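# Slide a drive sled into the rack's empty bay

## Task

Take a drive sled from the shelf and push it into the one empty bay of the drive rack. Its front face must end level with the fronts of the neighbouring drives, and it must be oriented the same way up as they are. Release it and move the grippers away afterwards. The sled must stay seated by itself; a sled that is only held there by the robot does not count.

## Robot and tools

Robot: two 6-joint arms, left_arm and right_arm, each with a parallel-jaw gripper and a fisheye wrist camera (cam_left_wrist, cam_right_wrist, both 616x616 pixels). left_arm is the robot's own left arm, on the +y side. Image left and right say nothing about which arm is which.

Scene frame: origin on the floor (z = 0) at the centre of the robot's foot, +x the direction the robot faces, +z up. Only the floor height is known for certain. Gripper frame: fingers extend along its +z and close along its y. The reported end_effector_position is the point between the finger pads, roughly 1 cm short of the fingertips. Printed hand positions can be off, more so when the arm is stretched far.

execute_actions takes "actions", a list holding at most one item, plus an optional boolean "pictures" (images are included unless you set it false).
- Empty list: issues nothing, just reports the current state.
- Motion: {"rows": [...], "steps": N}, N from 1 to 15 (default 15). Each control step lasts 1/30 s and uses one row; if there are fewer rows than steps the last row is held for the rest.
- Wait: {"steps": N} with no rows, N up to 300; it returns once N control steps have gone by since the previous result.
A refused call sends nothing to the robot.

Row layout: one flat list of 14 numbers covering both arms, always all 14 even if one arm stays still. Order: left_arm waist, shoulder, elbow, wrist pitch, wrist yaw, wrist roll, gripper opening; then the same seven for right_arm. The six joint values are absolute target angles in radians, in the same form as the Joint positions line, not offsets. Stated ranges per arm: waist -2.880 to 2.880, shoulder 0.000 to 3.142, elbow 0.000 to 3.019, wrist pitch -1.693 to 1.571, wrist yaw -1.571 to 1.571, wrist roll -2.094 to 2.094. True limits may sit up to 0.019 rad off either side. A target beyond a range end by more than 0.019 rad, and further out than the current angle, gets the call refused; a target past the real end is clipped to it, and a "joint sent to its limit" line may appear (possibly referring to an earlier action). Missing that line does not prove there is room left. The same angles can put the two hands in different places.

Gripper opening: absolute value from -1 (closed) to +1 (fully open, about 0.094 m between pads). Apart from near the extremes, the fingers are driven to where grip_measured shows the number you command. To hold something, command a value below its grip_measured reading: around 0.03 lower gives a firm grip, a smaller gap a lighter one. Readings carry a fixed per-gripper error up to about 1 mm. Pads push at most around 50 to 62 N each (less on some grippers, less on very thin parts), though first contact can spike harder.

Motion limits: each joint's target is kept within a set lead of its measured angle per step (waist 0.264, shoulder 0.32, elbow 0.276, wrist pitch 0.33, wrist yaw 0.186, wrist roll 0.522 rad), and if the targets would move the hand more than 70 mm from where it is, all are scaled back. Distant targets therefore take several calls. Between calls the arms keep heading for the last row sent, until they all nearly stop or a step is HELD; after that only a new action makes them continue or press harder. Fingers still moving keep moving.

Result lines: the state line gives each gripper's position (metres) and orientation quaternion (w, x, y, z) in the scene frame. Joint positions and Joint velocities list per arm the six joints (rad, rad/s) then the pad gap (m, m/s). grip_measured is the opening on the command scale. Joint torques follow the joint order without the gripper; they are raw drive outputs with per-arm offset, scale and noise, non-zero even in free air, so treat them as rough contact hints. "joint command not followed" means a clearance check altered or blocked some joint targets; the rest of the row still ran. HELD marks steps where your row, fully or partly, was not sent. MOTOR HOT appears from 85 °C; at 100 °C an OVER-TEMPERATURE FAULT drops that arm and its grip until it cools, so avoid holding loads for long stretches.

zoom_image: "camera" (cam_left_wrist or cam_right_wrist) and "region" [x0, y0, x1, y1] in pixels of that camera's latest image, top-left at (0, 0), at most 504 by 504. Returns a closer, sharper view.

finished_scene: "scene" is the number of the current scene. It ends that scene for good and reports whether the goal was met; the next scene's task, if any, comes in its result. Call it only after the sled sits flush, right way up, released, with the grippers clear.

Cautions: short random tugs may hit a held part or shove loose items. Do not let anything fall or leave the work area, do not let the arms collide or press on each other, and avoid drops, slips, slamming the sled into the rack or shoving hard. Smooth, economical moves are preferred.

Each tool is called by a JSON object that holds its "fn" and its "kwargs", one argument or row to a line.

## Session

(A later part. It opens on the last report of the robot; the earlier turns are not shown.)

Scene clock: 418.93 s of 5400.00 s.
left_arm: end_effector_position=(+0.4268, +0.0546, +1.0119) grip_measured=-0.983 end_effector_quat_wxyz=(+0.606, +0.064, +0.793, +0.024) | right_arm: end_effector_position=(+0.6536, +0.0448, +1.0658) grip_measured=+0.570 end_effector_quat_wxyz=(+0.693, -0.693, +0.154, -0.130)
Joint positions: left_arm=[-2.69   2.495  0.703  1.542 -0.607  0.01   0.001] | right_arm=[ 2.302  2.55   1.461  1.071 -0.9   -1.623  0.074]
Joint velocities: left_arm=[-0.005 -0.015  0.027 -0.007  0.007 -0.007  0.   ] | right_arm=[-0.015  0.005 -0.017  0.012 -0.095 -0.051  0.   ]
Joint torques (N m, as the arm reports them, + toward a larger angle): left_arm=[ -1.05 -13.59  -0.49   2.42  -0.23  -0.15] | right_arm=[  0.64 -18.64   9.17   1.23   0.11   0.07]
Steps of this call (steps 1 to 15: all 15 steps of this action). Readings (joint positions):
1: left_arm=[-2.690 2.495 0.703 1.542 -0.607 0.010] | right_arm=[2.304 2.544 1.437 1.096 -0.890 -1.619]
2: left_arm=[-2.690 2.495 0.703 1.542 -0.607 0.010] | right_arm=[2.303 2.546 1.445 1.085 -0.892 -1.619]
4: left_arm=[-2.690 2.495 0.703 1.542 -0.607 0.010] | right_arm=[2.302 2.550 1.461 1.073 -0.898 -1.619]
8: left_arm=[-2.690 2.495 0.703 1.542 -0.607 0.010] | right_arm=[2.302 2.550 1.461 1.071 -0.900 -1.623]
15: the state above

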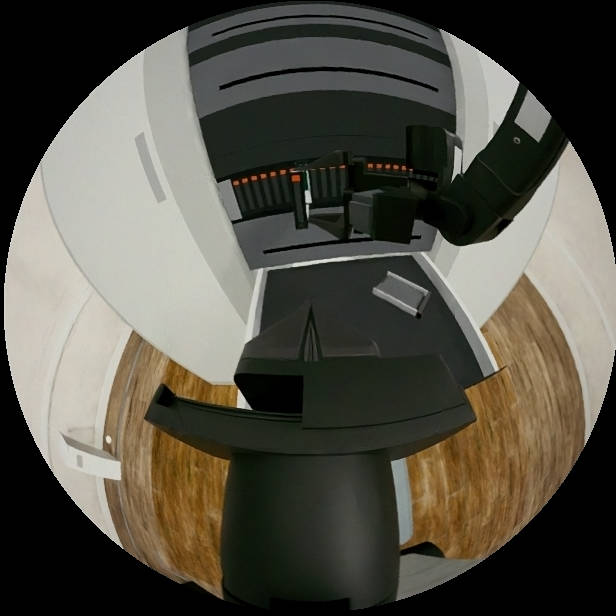

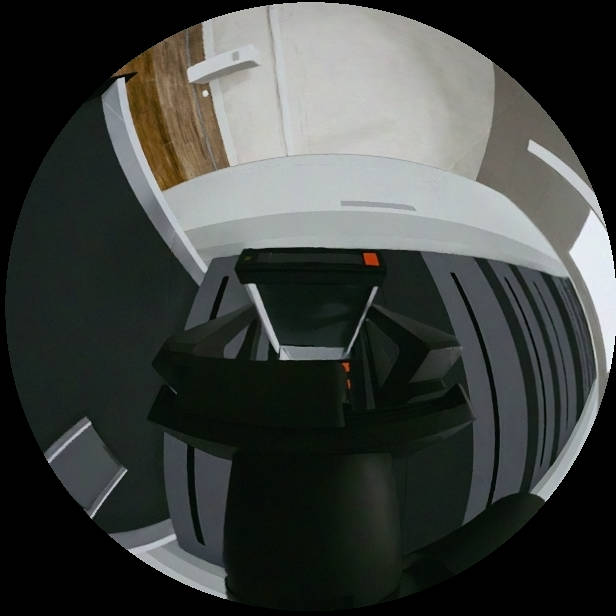

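{"fn": "execute_actions", "kwargs": {
  "actions": [
    {"rows":[[-2.69,2.5,0.7,1.55,-0.61,0,-1,2.30,2.53,1.41,1.10,-0.895,-1.63,0.535],[-2.69,2.5,0.7,1.55,-0.61,0,-1,2.30,2.53,1.41,1.10,-0.895,-1.63,0.535],[-2.69,2.5,0.7,1.55,-0.61,0,-1,2.30,2.53,1.41,1.10,-0.895,-1.63,0.535],[-2.69,2.5,0.7,1.55,-0.61,0,-1,2.30,2.53,1.41,1.10,-0.895,-1.63,0.535],[-2.69,2.5,0.7,1.55,-0.61,0,-1,2.30,2.53,1.41,1.10,-0.895,-1.63,0.535],[-2.69,2.5,0.7,1.55,-0.61,0,-1,2.282,2.53,1.41,1.10,-0.895,-1.63,0.535]],"steps":15}
  ]
}}

{"fn": "zoom_image", "kwargs": {
  "camera": "cam_left_wrist",
  "region": [260,130,380,260]
}}

{"fn": "zoom_image", "kwargs": {
  "camera": "cam_right_wrist",
  "region": [250,300,390,400]
}}

Scene clock: 434.33 s of 5400.00 s.
left_arm: end_effector_position=(+0.4268, +0.0546, +1.0119) grip_measured=-0.983 end_effector_quat_wxyz=(+0.606, +0.064, +0.793, +0.024) | right_arm: end_effector_position=(+0.6429, +0.0334, +1.0577) grip_measured=+0.570 end_effector_quat_wxyz=(+0.687, -0.696, +0.168, -0.125)
Joint positions: left_arm=[-2.69   2.495  0.703  1.542 -0.607  0.01   0.001] | right_arm=[ 2.29   2.541  1.413  1.08  -0.897 -1.623  0.074]
Joint velocities: left_arm=[-0.015  0.005 -0.007  0.007  0.007 -0.007 -0.   ] | right_arm=[-0.015 -0.015  0.002  0.002 -0.037  0.007  0.001]
Joint torques (N m, as the arm reports them, + toward a larger angle): left_arm=[ -1.15 -13.46  -0.43   2.43  -0.23  -0.14] | right_arm=[  1.2  -19.98   4.63   2.29  -0.07   0.07]
Steps of this call (steps 1 to 15: the robot went on to your last target; steps 16 to 90: nothing new was sent; then 11.90 s passed at rest; steps 91 to 105: all 15 steps of this action). Readings (joint positions):
91: left_arm=[-2.690 2.495 0.703 1.542 -0.607 0.010] | right_arm=[2.302 2.549 1.455 1.073 -0.898 -1.623]
92: left_arm=[-2.690 2.495 0.703 1.542 -0.607 0.010] | right_arm=[2.302 2.545 1.443 1.077 -0.897 -1.623]
94: left_arm=[-2.690 2.495 0.703 1.542 -0.607 0.010] | right_arm=[2.302 2.541 1.423 1.080 -0.897 -1.623]
98: left_arm=[-2.690 2.495 0.703 1.542 -0.607 0.010] | right_arm=[2.299 2.541 1.413 1.080 -0.897 -1.623]
105: the state above

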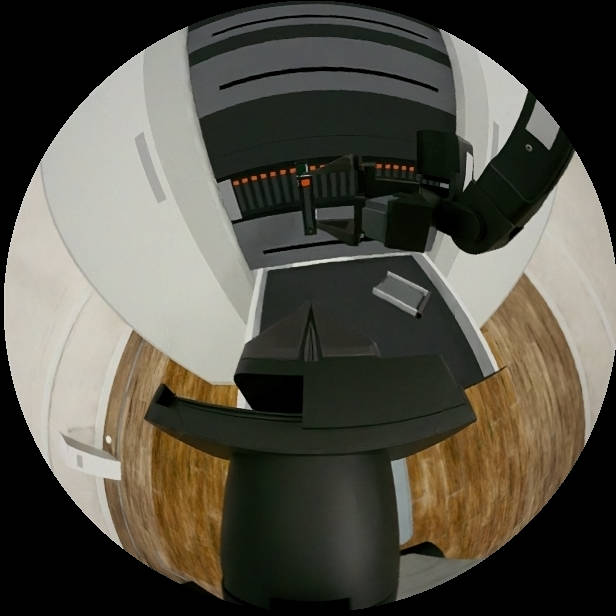

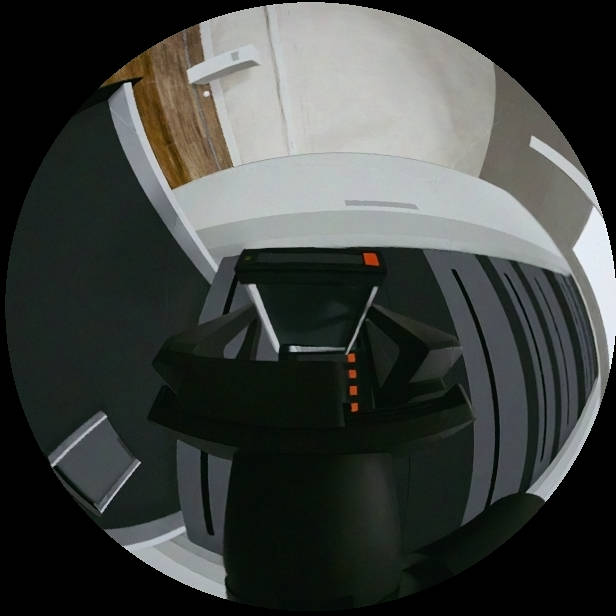

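Region (260, 130, 380, 260) of cam_left_wrist's 616x616 image, scaled by 3.877, with more detail than that image has; it fills the left 465 columns of this view, and the rest is white.

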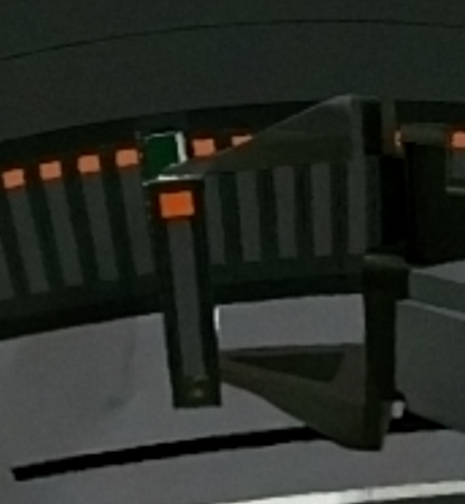

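Region (250, 300, 390, 400) of cam_right_wrist's 616x616 image, scaled by 3.600, with more detail than that image has; it fills the top 360 rows of this view, and the rest is white.

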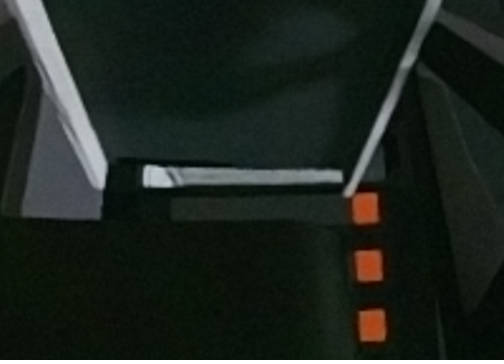

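{"fn": "execute_actions", "kwargs": {
  "actions": [
    {"rows":[[-2.69,2.5,0.7,1.55,-0.61,0,-1,2.308,2.495,1.41,1.12,-0.895,-1.63,0.535]],"steps":15}
  ]
}}

{"fn": "zoom_image", "kwargs": {
  "camera": "cam_left_wrist",
  "region": [260,130,380,260]
}}

{"fn": "zoom_image", "kwargs": {
  "camera": "cam_right_wrist",
  "region": [250,300,390,400]
}}

Scene clock: 443.63 s of 5400.00 s.
left_arm: end_effector_position=(+0.4268, +0.0546, +1.0119) grip_measured=-0.983 end_effector_quat_wxyz=(+0.606, +0.064, +0.793, +0.024) | right_arm: end_effector_position=(+0.6489, +0.0397, +1.0890) grip_measured=+0.570 end_effector_quat_wxyz=(+0.697, -0.687, +0.147, -0.142)
Joint positions: left_arm=[-2.69   2.495  0.703  1.542 -0.607  0.01   0.001] | right_arm=[ 2.299  2.501  1.412  1.103 -0.897 -1.623  0.074]
Joint velocities: left_arm=[-0.015 -0.005 -0.002 -0.022 -0.066  0.022 -0.001] | right_arm=[-0.005 -0.005  0.002  0.012  0.007  0.037 -0.001]
Joint torques (N m, as the arm reports them, + toward a larger angle): left_arm=[ -1.06 -13.43  -0.47   2.42  -0.23  -0.15] | right_arm=[  2.93 -19.63   4.94   2.23  -0.03   0.06]
Steps of this call (steps 1 to 15: the robot went on to your last target; steps 16 to 90: nothing new was sent; then 5.80 s passed at rest; steps 91 to 105: all 15 steps of this action). Readings (joint positions):
91: left_arm=[-2.690 2.495 0.703 1.542 -0.607 0.010] | right_arm=[2.290 2.539 1.413 1.084 -0.897 -1.623]
92: left_arm=[-2.690 2.495 0.703 1.542 -0.607 0.010] | right_arm=[2.291 2.537 1.412 1.089 -0.897 -1.623]
94: left_arm=[-2.690 2.495 0.703 1.542 -0.607 0.010] | right_arm=[2.293 2.530 1.412 1.095 -0.897 -1.623]
98: left_arm=[-2.690 2.495 0.703 1.542 -0.607 0.010] | right_arm=[2.297 2.511 1.412 1.101 -0.897 -1.623]
105: the state above

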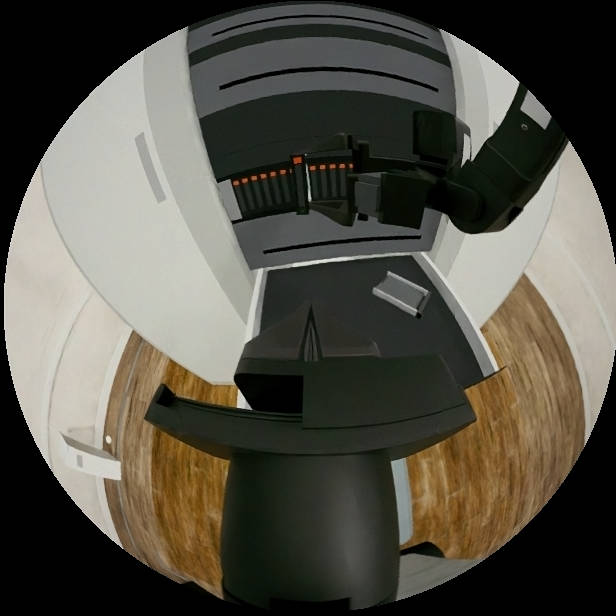

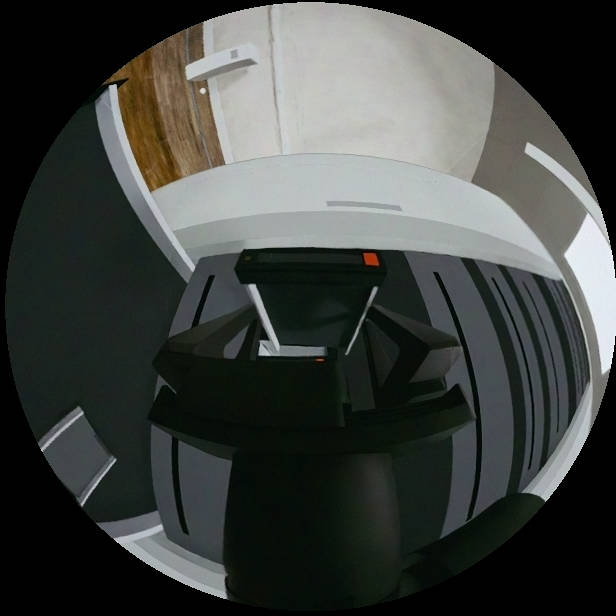

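Region (260, 130, 380, 260) of cam_left_wrist's 616x616 image, scaled by 3.877, with more detail than that image has; it fills the left 465 columns of this view, and the rest is white.

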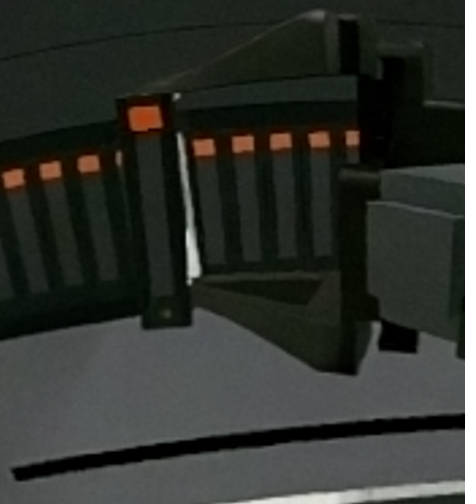

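Region (250, 300, 390, 400) of cam_right_wrist's 616x616 image, scaled by 3.600, with more detail than that image has; it fills the top 360 rows of this view, and the rest is white.

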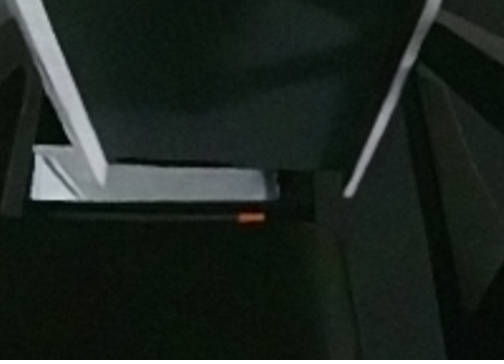

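{"fn": "execute_actions", "kwargs": {
  "actions": [
    {"rows":[[-2.69,2.5,0.7,1.55,-0.61,0,-1,2.308,2.537,1.41,1.12,-0.895,-1.63,0.535]],"steps":15}
  ]
}}

{"fn": "zoom_image", "kwargs": {
  "camera": "cam_left_wrist",
  "region": [260,130,380,260]
}}

{"fn": "zoom_image", "kwargs": {
  "camera": "cam_right_wrist",
  "region": [250,300,390,400]
}}

Scene clock: 449.50 s of 5400.00 s.
left_arm: end_effector_position=(+0.4268, +0.0546, +1.0119) grip_measured=-0.983 end_effector_quat_wxyz=(+0.606, +0.064, +0.793, +0.024) | right_arm: end_effector_position=(+0.6427, +0.0390, +1.0691) grip_measured=+0.570 end_effector_quat_wxyz=(+0.693, -0.692, +0.155, -0.133)
Joint positions: left_arm=[-2.69   2.495  0.703  1.542 -0.607  0.01   0.001] | right_arm=[ 2.299  2.53   1.412  1.103 -0.896 -1.623  0.074]
Joint velocities: left_arm=[ 0.005  0.005  0.002 -0.007 -0.037  0.022 -0.001] | right_arm=[-0.015  0.005 -0.007 -0.022 -0.037 -0.051  0.   ]
Joint torques (N m, as the arm reports them, + toward a larger angle): left_arm=[ -1.16 -13.53  -0.46   2.42  -0.24  -0.15] | right_arm=[  2.64 -19.38   4.59   2.23  -0.04   0.07]
Steps of this call (steps 1 to 15: the robot went on to your last target; steps 16 to 90: nothing new was sent; then 2.37 s passed at rest; steps 91 to 105: all 15 steps of this action). Readings (joint positions):
91: left_arm=[-2.690 2.495 0.703 1.542 -0.607 0.010] | right_arm=[2.299 2.502 1.412 1.103 -0.897 -1.623]
92: left_arm=[-2.690 2.495 0.703 1.542 -0.607 0.010] | right_arm=[2.299 2.504 1.412 1.103 -0.896 -1.623]
94: left_arm=[-2.690 2.495 0.703 1.542 -0.607 0.010] | right_arm=[2.299 2.510 1.412 1.103 -0.896 -1.623]
98: left_arm=[-2.690 2.495 0.703 1.542 -0.607 0.010] | right_arm=[2.299 2.524 1.412 1.103 -0.896 -1.623]
105: the state above

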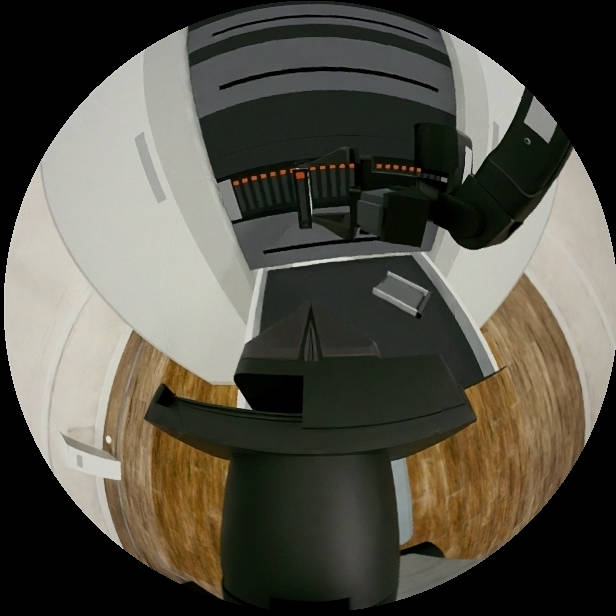

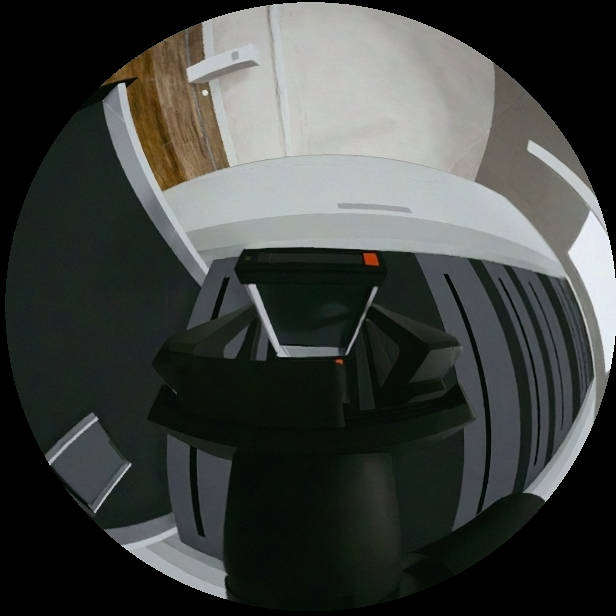

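Region (260, 130, 380, 260) of cam_left_wrist's 616x616 image, scaled by 3.877, with more detail than that image has; it fills the left 465 columns of this view, and the rest is white.

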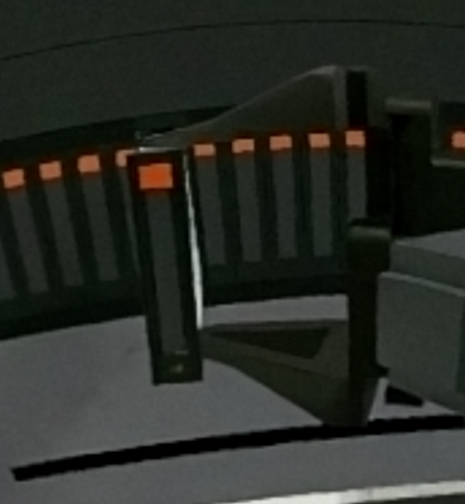

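Region (250, 300, 390, 400) of cam_right_wrist's 616x616 image, scaled by 3.600, with more detail than that image has; it fills the top 360 rows of this view, and the rest is white.

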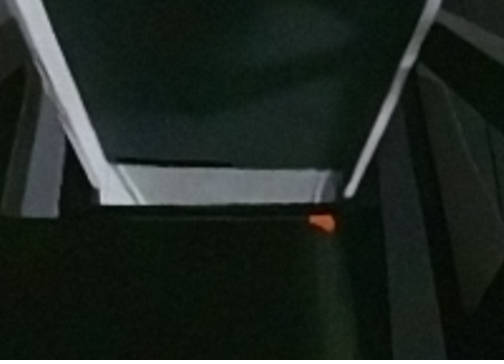

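{"fn": "execute_actions", "kwargs": {
  "actions": [
    {"rows":[[-2.69,2.5,0.7,1.55,-0.61,0,-1,2.29,2.55,1.47,1.065,-0.90,-1.63,0.535]],"steps":15}
  ]
}}

{"fn": "execute_actions", "kwargs": {
  "actions": [
    {"rows":[[-2.69,2.5,0.7,1.55,-0.61,0,-1,2.283,2.56,1.51,1.035,-0.905,-1.63,0.535]],"steps":15}
  ]
}}

{"fn": "zoom_image", "kwargs": {
  "camera": "cam_left_wrist",
  "region": [260,130,380,260]
}}

{"fn": "zoom_image", "kwargs": {
  "camera": "cam_right_wrist",
  "region": [250,300,390,400]
}}

Scene clock: 455.37 s of 5400.00 s.
left_arm: end_effector_position=(+0.4268, +0.0546, +1.0119) grip_measured=-0.983 end_effector_quat_wxyz=(+0.606, +0.064, +0.793, +0.024) | right_arm: end_effector_position=(+0.6478, +0.0406, +1.0656) grip_measured=+0.570 end_effector_quat_wxyz=(+0.689, -0.695, +0.161, -0.126)
Joint positions: left_arm=[-2.69   2.495  0.703  1.542 -0.607  0.01   0.001] | right_arm=[ 2.299  2.536  1.432  1.069 -0.898 -1.623  0.074]
Joint velocities: left_arm=[-0.005 -0.015 -0.002 -0.002  0.007  0.037  0.   ] | right_arm=[-0.005 -0.005 -0.007 -0.012 -0.007 -0.081 -0.001]
Joint torques (N m, as the arm reports them, + toward a larger angle): left_arm=[ -1.02 -13.5   -0.47   2.43  -0.25  -0.15] | right_arm=[  0.95 -18.07   8.24   1.4   -0.25   0.07]
Steps of this call (steps 1 to 15: the robot went on to your last target; steps 16 to 90: nothing new was sent; then 2.37 s passed at rest; steps 91 to 105: all 15 steps of this action). Readings (joint positions):
91: left_arm=[-2.690 2.495 0.703 1.542 -0.607 0.010] | right_arm=[2.299 2.530 1.414 1.096 -0.897 -1.623]
92: left_arm=[-2.690 2.495 0.703 1.542 -0.607 0.010] | right_arm=[2.299 2.531 1.419 1.085 -0.898 -1.623]
94: left_arm=[-2.690 2.495 0.703 1.542 -0.607 0.010] | right_arm=[2.299 2.534 1.428 1.074 -0.898 -1.623]
98: left_arm=[-2.690 2.495 0.703 1.542 -0.607 0.010] | right_arm=[2.299 2.536 1.432 1.070 -0.898 -1.623]
105: the state above

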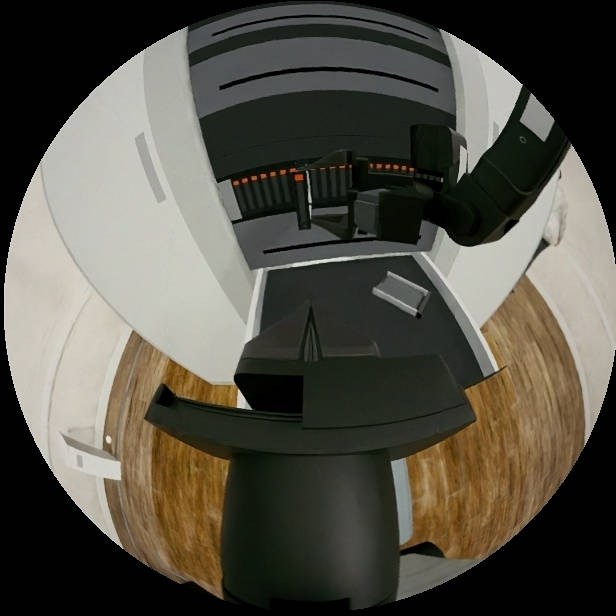

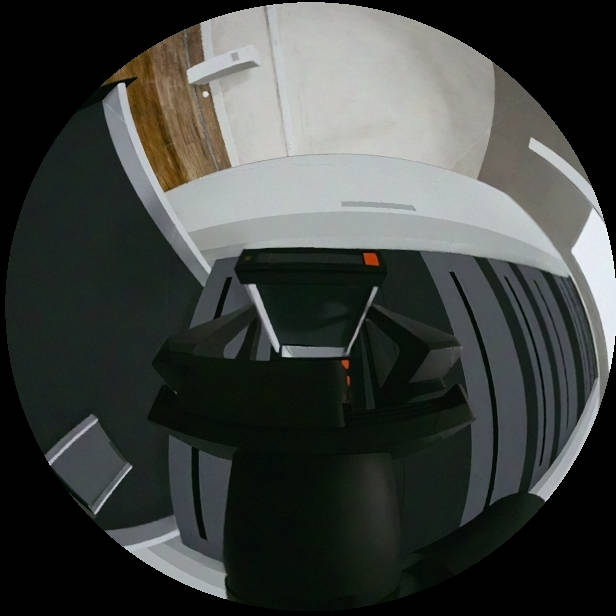

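Scene clock: 455.87 s of 5400.00 s.
left_arm: end_effector_position=(+0.4268, +0.0546, +1.0119) grip_measured=-0.983 end_effector_quat_wxyz=(+0.606, +0.064, +0.793, +0.024) | right_arm: end_effector_position=(+0.6577, +0.0406, +1.0643) grip_measured=+0.570 end_effector_quat_wxyz=(+0.689, -0.696, +0.161, -0.123)
Joint positions: left_arm=[-2.69   2.495  0.703  1.542 -0.607  0.01   0.001] | right_arm=[ 2.294  2.547  1.468  1.039 -0.907 -1.623  0.074]
Joint velocities: left_arm=[-0.015 -0.005 -0.002 -0.017 -0.007 -0.007 -0.001] | right_arm=[-0.005 -0.015 -0.012 -0.017 -0.007  0.066 -0.001]
Joint torques (N m, as the arm reports them, + toward a larger angle): left_arm=[ -1.03 -13.58  -0.45   2.43  -0.24  -0.15] | right_arm=[  0.85 -18.53   8.65   1.29  -0.03   0.05]
Steps of this call (steps 1 to 15: all 15 steps of this action). Readings (joint positions):
1: left_arm=[-2.690 2.495 0.703 1.542 -0.607 0.010] | right_arm=[2.299 2.537 1.436 1.063 -0.901 -1.623]
2: left_arm=[-2.690 2.495 0.703 1.542 -0.607 0.010] | right_arm=[2.298 2.540 1.445 1.053 -0.903 -1.623]
4: left_arm=[-2.690 2.495 0.703 1.542 -0.607 0.010] | right_arm=[2.297 2.546 1.464 1.043 -0.903 -1.623]
8: left_arm=[-2.690 2.495 0.703 1.542 -0.607 0.010] | right_arm=[2.294 2.547 1.468 1.040 -0.907 -1.623]
15: the state above

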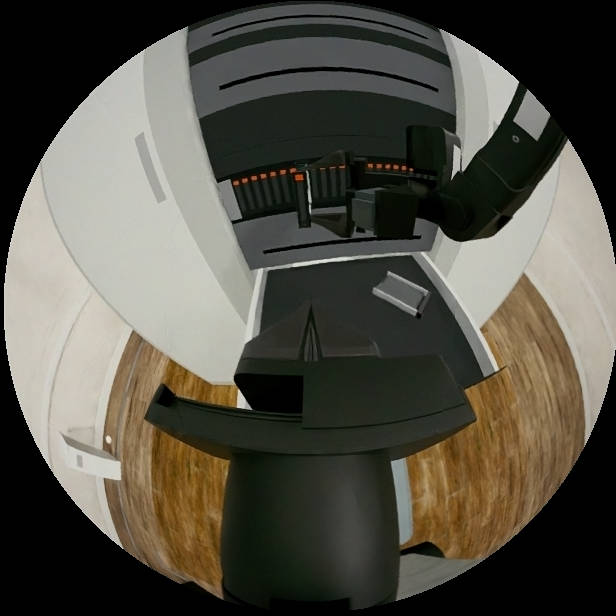

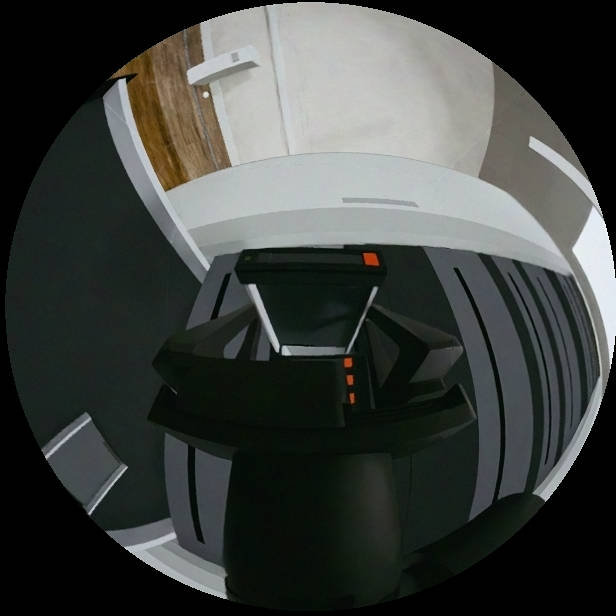

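Region (260, 130, 380, 260) of cam_left_wrist's 616x616 image, scaled by 3.877, with more detail than that image has; it fills the left 465 columns of this view, and the rest is white.

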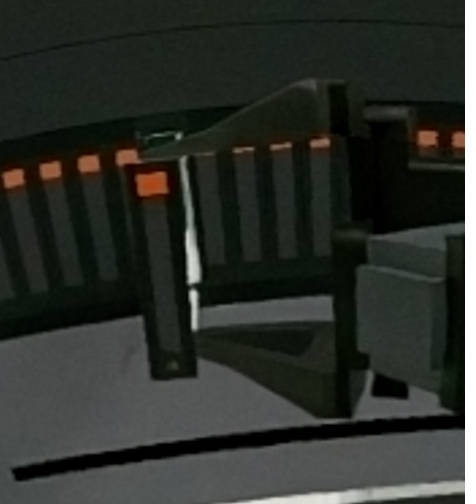

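Region (250, 300, 390, 400) of cam_right_wrist's 616x616 image, scaled by 3.600, with more detail than that image has; it fills the top 360 rows of this view, and the rest is white.

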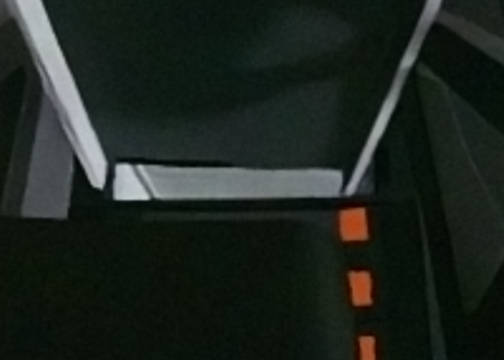

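{"fn": "execute_actions", "kwargs": {
  "actions": [
    {"rows":[[-2.69,2.5,0.7,1.55,-0.61,0,-1,2.283,2.55,1.51,1.085,-0.905,-1.63,0.535]],"steps":15}
  ]
}}

{"fn": "zoom_image", "kwargs": {
  "camera": "cam_right_wrist",
  "region": [250,300,390,400]
}}

Scene clock: 460.63 s of 5400.00 s.
left_arm: end_effector_position=(+0.4268, +0.0546, +1.0119) grip_measured=-0.983 end_effector_quat_wxyz=(+0.606, +0.064, +0.793, +0.024) | right_arm: end_effector_position=(+0.6590, +0.0404, +1.0695) grip_measured=+0.570 end_effector_quat_wxyz=(+0.694, -0.692, +0.153, -0.132)
Joint positions: left_arm=[-2.69   2.495  0.703  1.542 -0.607  0.01   0.001] | right_arm=[ 2.293  2.548  1.471  1.066 -0.907 -1.623  0.074]
Joint velocities: left_arm=[-0.015  0.015 -0.022 -0.017 -0.007 -0.007 -0.   ] | right_arm=[-0.005 -0.005  0.002 -0.022 -0.022 -0.051 -0.   ]
Joint torques (N m, as the arm reports them, + toward a larger angle): left_arm=[ -1.01 -13.46  -0.44   2.42  -0.23  -0.15] | right_arm=[  0.81 -19.01   8.5    2.32  -0.04   0.08]
Steps of this call (steps 1 to 15: the robot went on to your last target; steps 16 to 90: nothing new was sent; then 1.27 s passed at rest; steps 91 to 105: all 15 steps of this action). Readings (joint positions):
91: left_arm=[-2.690 2.495 0.703 1.542 -0.607 0.010] | right_arm=[2.294 2.547 1.468 1.044 -0.907 -1.623]
92: left_arm=[-2.690 2.495 0.703 1.542 -0.607 0.010] | right_arm=[2.294 2.547 1.468 1.051 -0.907 -1.623]
94: left_arm=[-2.690 2.495 0.703 1.542 -0.607 0.010] | right_arm=[2.294 2.548 1.469 1.060 -0.907 -1.623]
98: left_arm=[-2.690 2.495 0.703 1.542 -0.607 0.010] | right_arm=[2.293 2.548 1.471 1.065 -0.907 -1.623]
105: the state above

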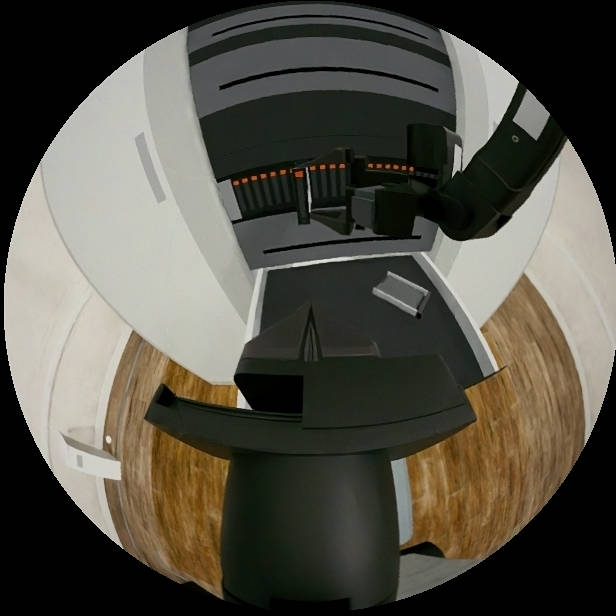

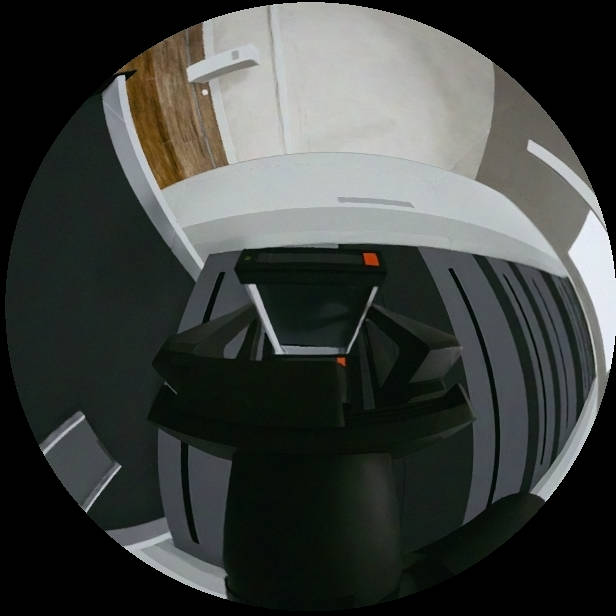

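Region (250, 300, 390, 400) of cam_right_wrist's 616x616 image, scaled by 3.600, with more detail than that image has; it fills the top 360 rows of this view, and the rest is white.

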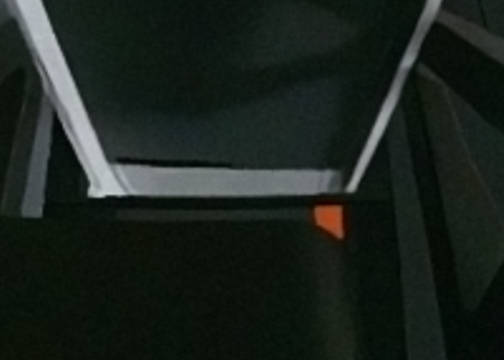

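{"fn": "execute_actions", "kwargs": {
  "actions": [
    {"rows":[[-2.69,2.5,0.7,1.55,-0.61,0,-1,2.283,2.55,1.51,1.045,-0.905,-1.63,0.535],[-2.69,2.5,0.7,1.55,-0.61,0,-1,2.283,2.55,1.51,1.045,-0.905,-1.63,0.535],[-2.69,2.5,0.7,1.55,-0.61,0,-1,2.283,2.55,1.51,1.045,-0.905,-1.63,0.535],[-2.69,2.5,0.7,1.55,-0.61,0,-1,2.283,2.55,1.51,1.045,-0.905,-1.63,0.535],[-2.69,2.5,0.7,1.55,-0.61,0,-1,2.28,2.555,1.55,1.03,-0.91,-1.63,0.535]],"steps":15}
  ]
}}

{"fn": "zoom_image", "kwargs": {
  "camera": "cam_right_wrist",
  "region": [250,300,390,400]
}}

{"fn": "zoom_image", "kwargs": {
  "camera": "cam_left_wrist",
  "region": [260,130,380,260]
}}

Scene clock: 473.60 s of 5400.00 s.
left_arm: end_effector_position=(+0.4268, +0.0546, +1.0119) grip_measured=-0.983 end_effector_quat_wxyz=(+0.606, +0.064, +0.793, +0.024) | right_arm: end_effector_position=(+0.6674, +0.0399, +1.0697) grip_measured=+0.570 end_effector_quat_wxyz=(+0.692, -0.694, +0.155, -0.127)
Joint positions: left_arm=[-2.69   2.495  0.703  1.542 -0.607  0.01   0.001] | right_arm=[ 2.289  2.552  1.498  1.03  -0.914 -1.623  0.074]
Joint velocities: left_arm=[-0.015 -0.024 -0.012  0.002 -0.051 -0.081  0.002] | right_arm=[-0.005 -0.005  0.012 -0.022  0.051  0.007  0.001]
Joint torques (N m, as the arm reports them, + toward a larger angle): left_arm=[ -1.09 -13.5   -0.46   2.42  -0.24  -0.15] | right_arm=[  0.8  -20.09   9.5    1.49   0.04   0.07]
Steps of this call (steps 1 to 15: the robot went on to your last target; steps 16 to 90: nothing new was sent; then 9.47 s passed at rest; steps 91 to 105: all 15 steps of this action). Readings (joint positions):
91: left_arm=[-2.690 2.495 0.703 1.542 -0.607 0.010] | right_arm=[2.293 2.548 1.471 1.062 -0.907 -1.623]
92: left_arm=[-2.690 2.495 0.703 1.542 -0.607 0.010] | right_arm=[2.293 2.548 1.471 1.057 -0.907 -1.623]
94: left_arm=[-2.690 2.495 0.703 1.542 -0.607 0.010] | right_arm=[2.293 2.548 1.471 1.051 -0.907 -1.623]
98: left_arm=[-2.690 2.495 0.703 1.542 -0.607 0.010] | right_arm=[2.291 2.551 1.495 1.034 -0.908 -1.623]
105: the state above

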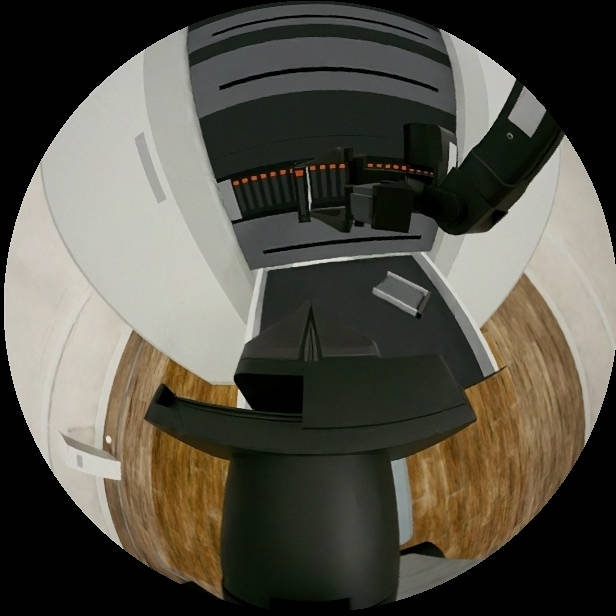

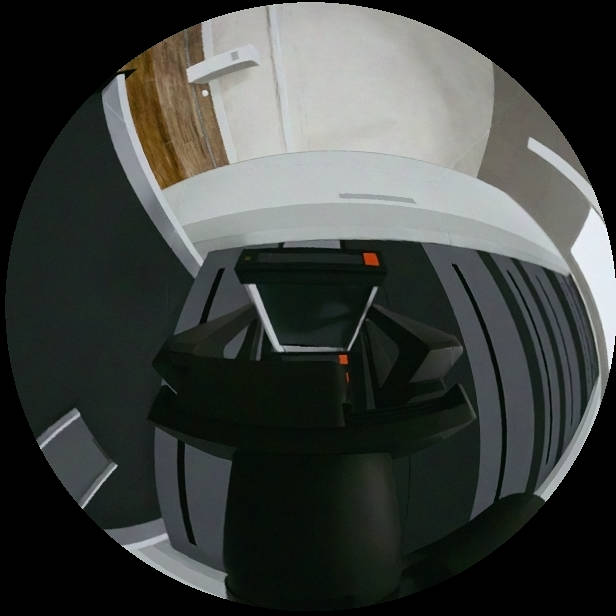

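Region (250, 300, 390, 400) of cam_right_wrist's 616x616 image, scaled by 3.600, with more detail than that image has; it fills the top 360 rows of this view, and the rest is white.

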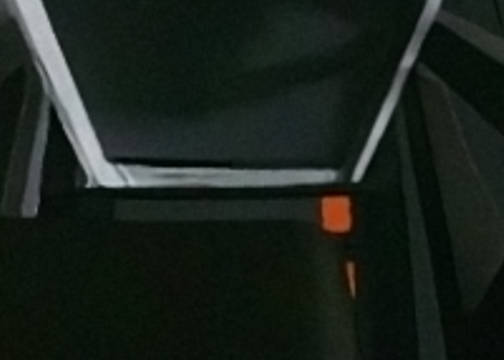

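Region (260, 130, 380, 260) of cam_left_wrist's 616x616 image, scaled by 3.877, with more detail than that image has; it fills the left 465 columns of this view, and the rest is white.

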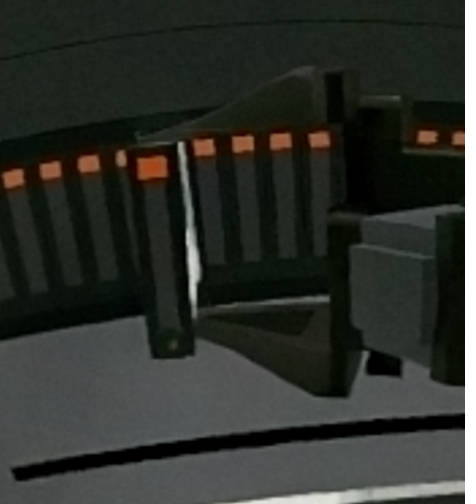

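{"fn": "execute_actions", "kwargs": {
  "actions": [
    {"rows":[[-2.69,2.5,0.7,1.55,-0.61,0,-1,2.272,2.562,1.59,1.0,-0.918,-1.63,0.535]],"steps":15}
  ]
}}

{"fn": "execute_actions", "kwargs": {
  "actions": [
    {"rows":[[-2.69,2.5,0.7,1.55,-0.61,0,-1,2.265,2.572,1.635,0.965,-0.925,-1.63,0.535]],"steps":15}
  ]
}}

{"fn": "zoom_image", "kwargs": {
  "camera": "cam_right_wrist",
  "region": [250,300,390,400]
}}

Scene clock: 479.23 s of 5400.00 s.
left_arm: end_effector_position=(+0.4268, +0.0546, +1.0119) grip_measured=-0.983 end_effector_quat_wxyz=(+0.606, +0.064, +0.793, +0.024) | right_arm: end_effector_position=(+0.6739, +0.0390, +1.0700) grip_measured=+0.570 end_effector_quat_wxyz=(+0.691, -0.696, +0.152, -0.124)
Joint positions: left_arm=[-2.69   2.495  0.703  1.542 -0.607  0.01   0.001] | right_arm=[ 2.283  2.557  1.523  1.001 -0.929 -1.631  0.074]
Joint velocities: left_arm=[-0.015  0.005 -0.012 -0.007  0.007 -0.081 -0.   ] | right_arm=[-0.005 -0.005  0.002 -0.017 -0.037  0.007  0.   ]
Joint torques (N m, as the arm reports them, + toward a larger angle): left_arm=[ -1.09 -13.55  -0.47   2.44  -0.24  -0.15] | right_arm=[  0.62 -19.91  11.14   1.42   0.33   0.16]
Steps of this call (steps 1 to 15: the robot went on to your last target; steps 16 to 90: nothing new was sent; then 2.13 s passed at rest; steps 91 to 105: all 15 steps of this action). Readings (joint positions):
91: left_arm=[-2.690 2.495 0.703 1.542 -0.607 0.010] | right_arm=[2.288 2.552 1.503 1.024 -0.918 -1.624]
92: left_arm=[-2.690 2.495 0.703 1.542 -0.607 0.010] | right_arm=[2.288 2.554 1.511 1.016 -0.919 -1.624]
94: left_arm=[-2.690 2.495 0.703 1.542 -0.607 0.010] | right_arm=[2.285 2.557 1.521 1.005 -0.925 -1.627]
98: left_arm=[-2.690 2.495 0.703 1.542 -0.607 0.010] | right_arm=[2.283 2.557 1.523 1.002 -0.929 -1.629]
105: the state above

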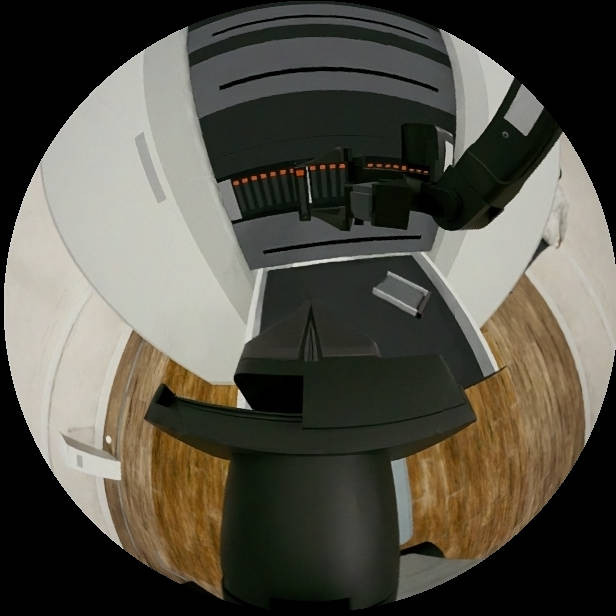

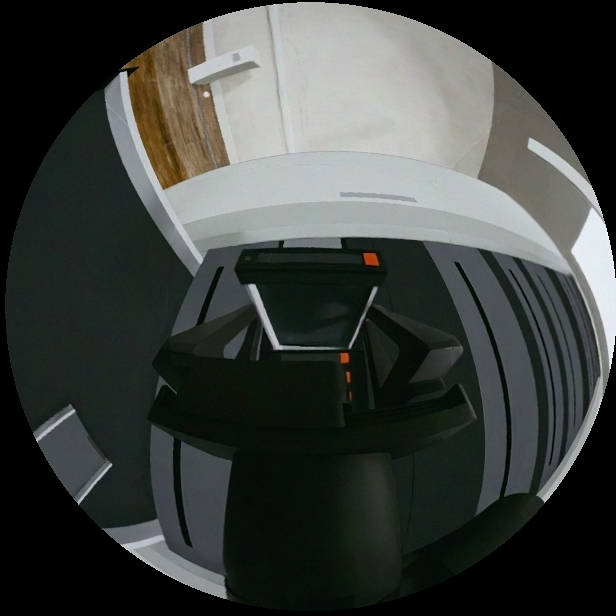

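Scene clock: 479.73 s of 5400.00 s.
left_arm: end_effector_position=(+0.4268, +0.0546, +1.0119) grip_measured=-0.983 end_effector_quat_wxyz=(+0.606, +0.064, +0.793, +0.024) | right_arm: end_effector_position=(+0.6831, +0.0381, +1.0698) grip_measured=+0.570 end_effector_quat_wxyz=(+0.690, -0.698, +0.148, -0.121)
Joint positions: left_arm=[-2.69   2.495  0.703  1.542 -0.607  0.01   0.001] | right_arm=[ 2.277  2.566  1.559  0.968 -0.943 -1.639  0.074]
Joint velocities: left_arm=[ 0.005  0.005 -0.002  0.007  0.037 -0.037  0.   ] | right_arm=[ 0.005 -0.005 -0.027 -0.017  0.037 -0.007  0.   ]
Joint torques (N m, as the arm reports them, + toward a larger angle): left_arm=[ -1.07 -13.43  -0.47   2.41  -0.23  -0.15] | right_arm=[  0.94 -19.91  12.11   1.44   0.66   0.29]
Steps of this call (steps 1 to 15: all 15 steps of this action). Readings (joint positions):
1: left_arm=[-2.690 2.495 0.703 1.542 -0.607 0.010] | right_arm=[2.283 2.558 1.528 0.995 -0.933 -1.632]
2: left_arm=[-2.690 2.495 0.703 1.542 -0.607 0.010] | right_arm=[2.283 2.561 1.539 0.985 -0.935 -1.633]
4: left_arm=[-2.690 2.495 0.703 1.542 -0.607 0.010] | right_arm=[2.279 2.565 1.553 0.974 -0.940 -1.636]
8: left_arm=[-2.690 2.495 0.703 1.542 -0.607 0.010] | right_arm=[2.277 2.566 1.559 0.968 -0.943 -1.639]
15: the state above

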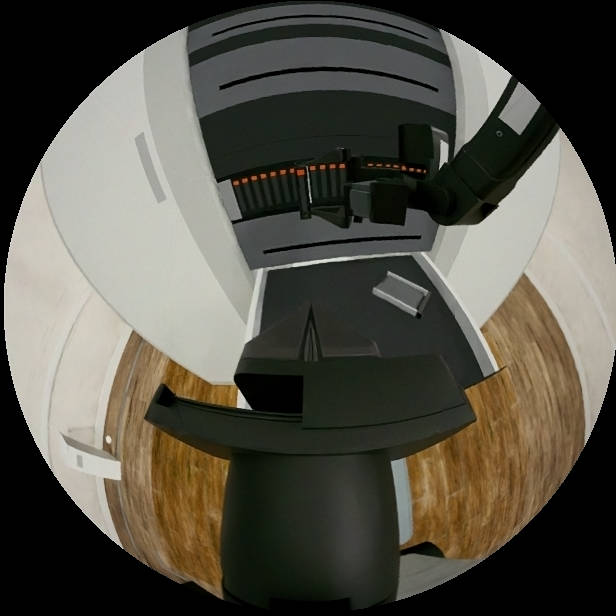

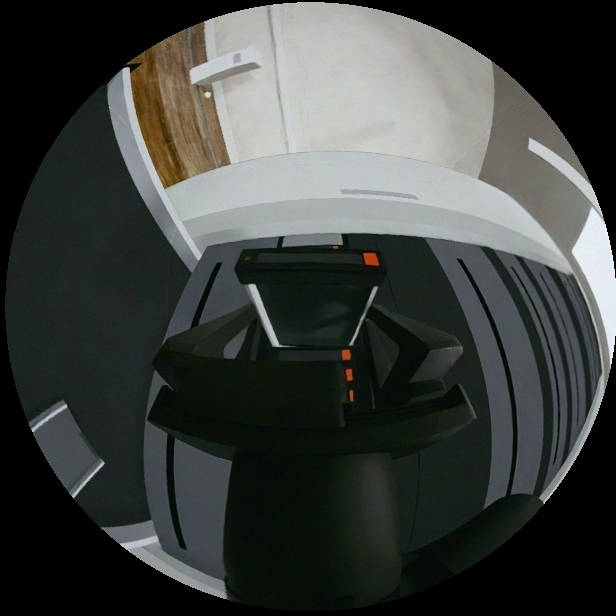

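Region (250, 300, 390, 400) of cam_right_wrist's 616x616 image, scaled by 3.600, with more detail than that image has; it fills the top 360 rows of this view, and the rest is white.

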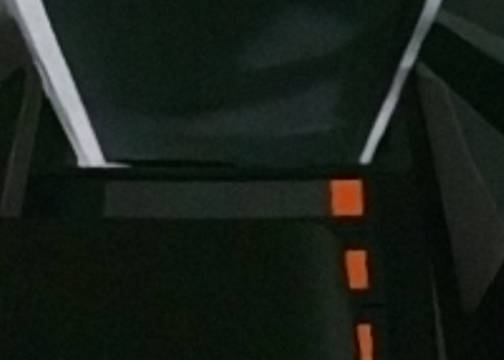

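{"fn": "execute_actions", "kwargs": {
  "actions": [
    {"rows":[[-2.62,2.5,0.9,1.55,-0.55,0,-1,2.277,2.566,1.57,0.968,-0.93,-1.635,0.70]],"steps":15}
  ],
  "pictures": false
}}

{"fn": "execute_actions", "kwargs": {
  "actions": [
    {"rows":[[-2.58,2.48,1.13,1.40,-0.51,0,-1,2.277,2.566,1.57,0.968,-0.93,-1.635,0.70]],"steps":15}
  ]
}}

Scene clock: 493.50 s of 5400.00 s.
left_arm: end_effector_position=(+0.5117, +0.0343, +1.0381) grip_measured=-0.983 end_effector_quat_wxyz=(+0.667, +0.013, +0.744, -0.010) | right_arm: end_effector_position=(+0.6850, +0.0374, +1.0699) grip_measured=+0.698 end_effector_quat_wxyz=(+0.689, -0.697, +0.152, -0.125)
Joint positions: left_arm=[-2.617  2.5    0.904  1.542 -0.551  0.01   0.001] | right_arm=[ 2.277  2.566  1.559  0.968 -0.932 -1.64   0.08 ]
Joint velocities: left_arm=[-0.015 -0.005 -0.002  0.022  0.051  0.066 -0.001] | right_arm=[-0.005 -0.015 -0.002 -0.007  0.051  0.022 -0.001]
Joint torques (N m, as the arm reports them, + toward a larger angle): left_arm=[ -1.29 -16.42   0.85   2.38   0.04  -0.14] | right_arm=[  2.2  -20.09   6.74   1.52  -0.04   0.18]
Steps of this call (steps 1 to 15: the robot went on to your last target; steps 16 to 90: nothing new was sent; then 10.27 s passed at rest; steps 91 to 105: all 15 steps of this action). Readings (joint positions):
91: left_arm=[-2.686 2.496 0.716 1.542 -0.586 0.010] | right_arm=[2.277 2.566 1.559 0.968 -0.941 -1.640]
92: left_arm=[-2.678 2.503 0.749 1.542 -0.569 0.010] | right_arm=[2.277 2.566 1.559 0.968 -0.935 -1.640]
94: left_arm=[-2.654 2.513 0.839 1.542 -0.554 0.010] | right_arm=[2.277 2.566 1.559 0.968 -0.932 -1.640]
98: left_arm=[-2.620 2.502 0.914 1.542 -0.551 0.010] | right_arm=[2.277 2.566 1.559 0.968 -0.932 -1.640]
105: the state above

Scene clock: 494.00 s of 5400.00 s.
left_arm: end_effector_position=(+0.5967, +0.0074, +1.0667) grip_measured=-0.984 end_effector_quat_wxyz=(+0.698, -0.007, +0.716, -0.025) | right_arm: end_effector_position=(+0.6884, +0.0304, +1.0700) grip_measured=+0.698 end_effector_quat_wxyz=(+0.688, -0.696, +0.156, -0.129)
Joint positions: left_arm=[-2.575  2.489  1.124  1.409 -0.514  0.01   0.001] | right_arm=[ 2.267  2.565  1.559  0.968 -0.931 -1.638  0.08 ]
Joint velocities: left_arm=[-0.005 -0.005 -0.002 -0.007 -0.007 -0.007  0.   ] | right_arm=[-0.015 -0.005  0.002  0.017 -0.007 -0.066  0.   ]
Joint torques (N m, as the arm reports them, + toward a larger angle): left_arm=[ -1.67 -19.75   2.9    1.66   0.22  -0.13] | right_arm=[  2.93 -20.42   6.75   1.54  -0.07   0.17]
Steps of this call (steps 1 to 15: all 15 steps of this action). Readings (joint positions):
1: left_arm=[-2.615 2.500 0.918 1.523 -0.540 0.010] | right_arm=[2.277 2.566 1.559 0.968 -0.932 -1.640]
2: left_arm=[-2.613 2.503 0.948 1.491 -0.530 0.010] | right_arm=[2.277 2.566 1.559 0.968 -0.932 -1.640]
4: left_arm=[-2.604 2.509 1.034 1.440 -0.517 0.010] | right_arm=[2.277 2.566 1.559 0.968 -0.932 -1.640]
8: left_arm=[-2.580 2.498 1.121 1.410 -0.515 0.010] | right_arm=[2.268 2.565 1.559 0.968 -0.932 -1.638]
15: the state above

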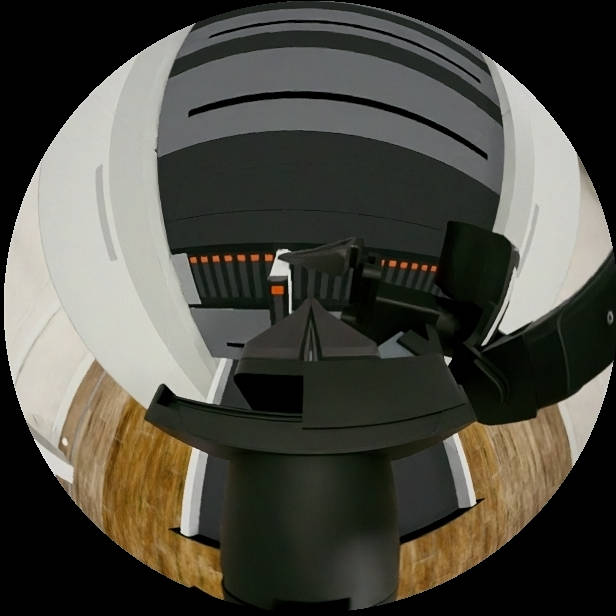

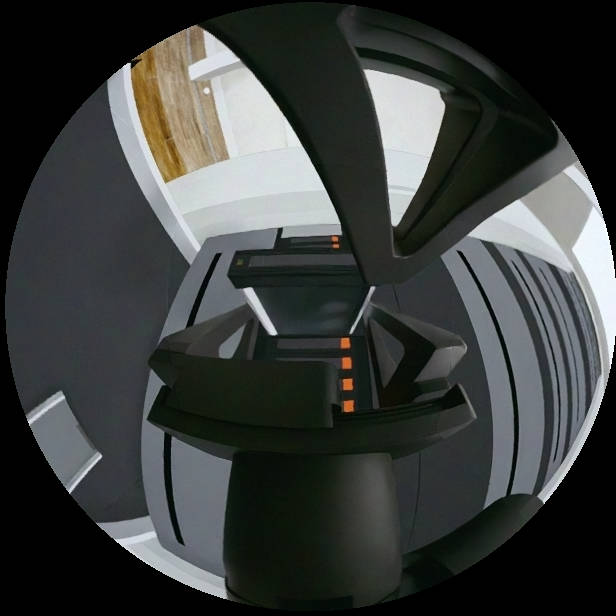

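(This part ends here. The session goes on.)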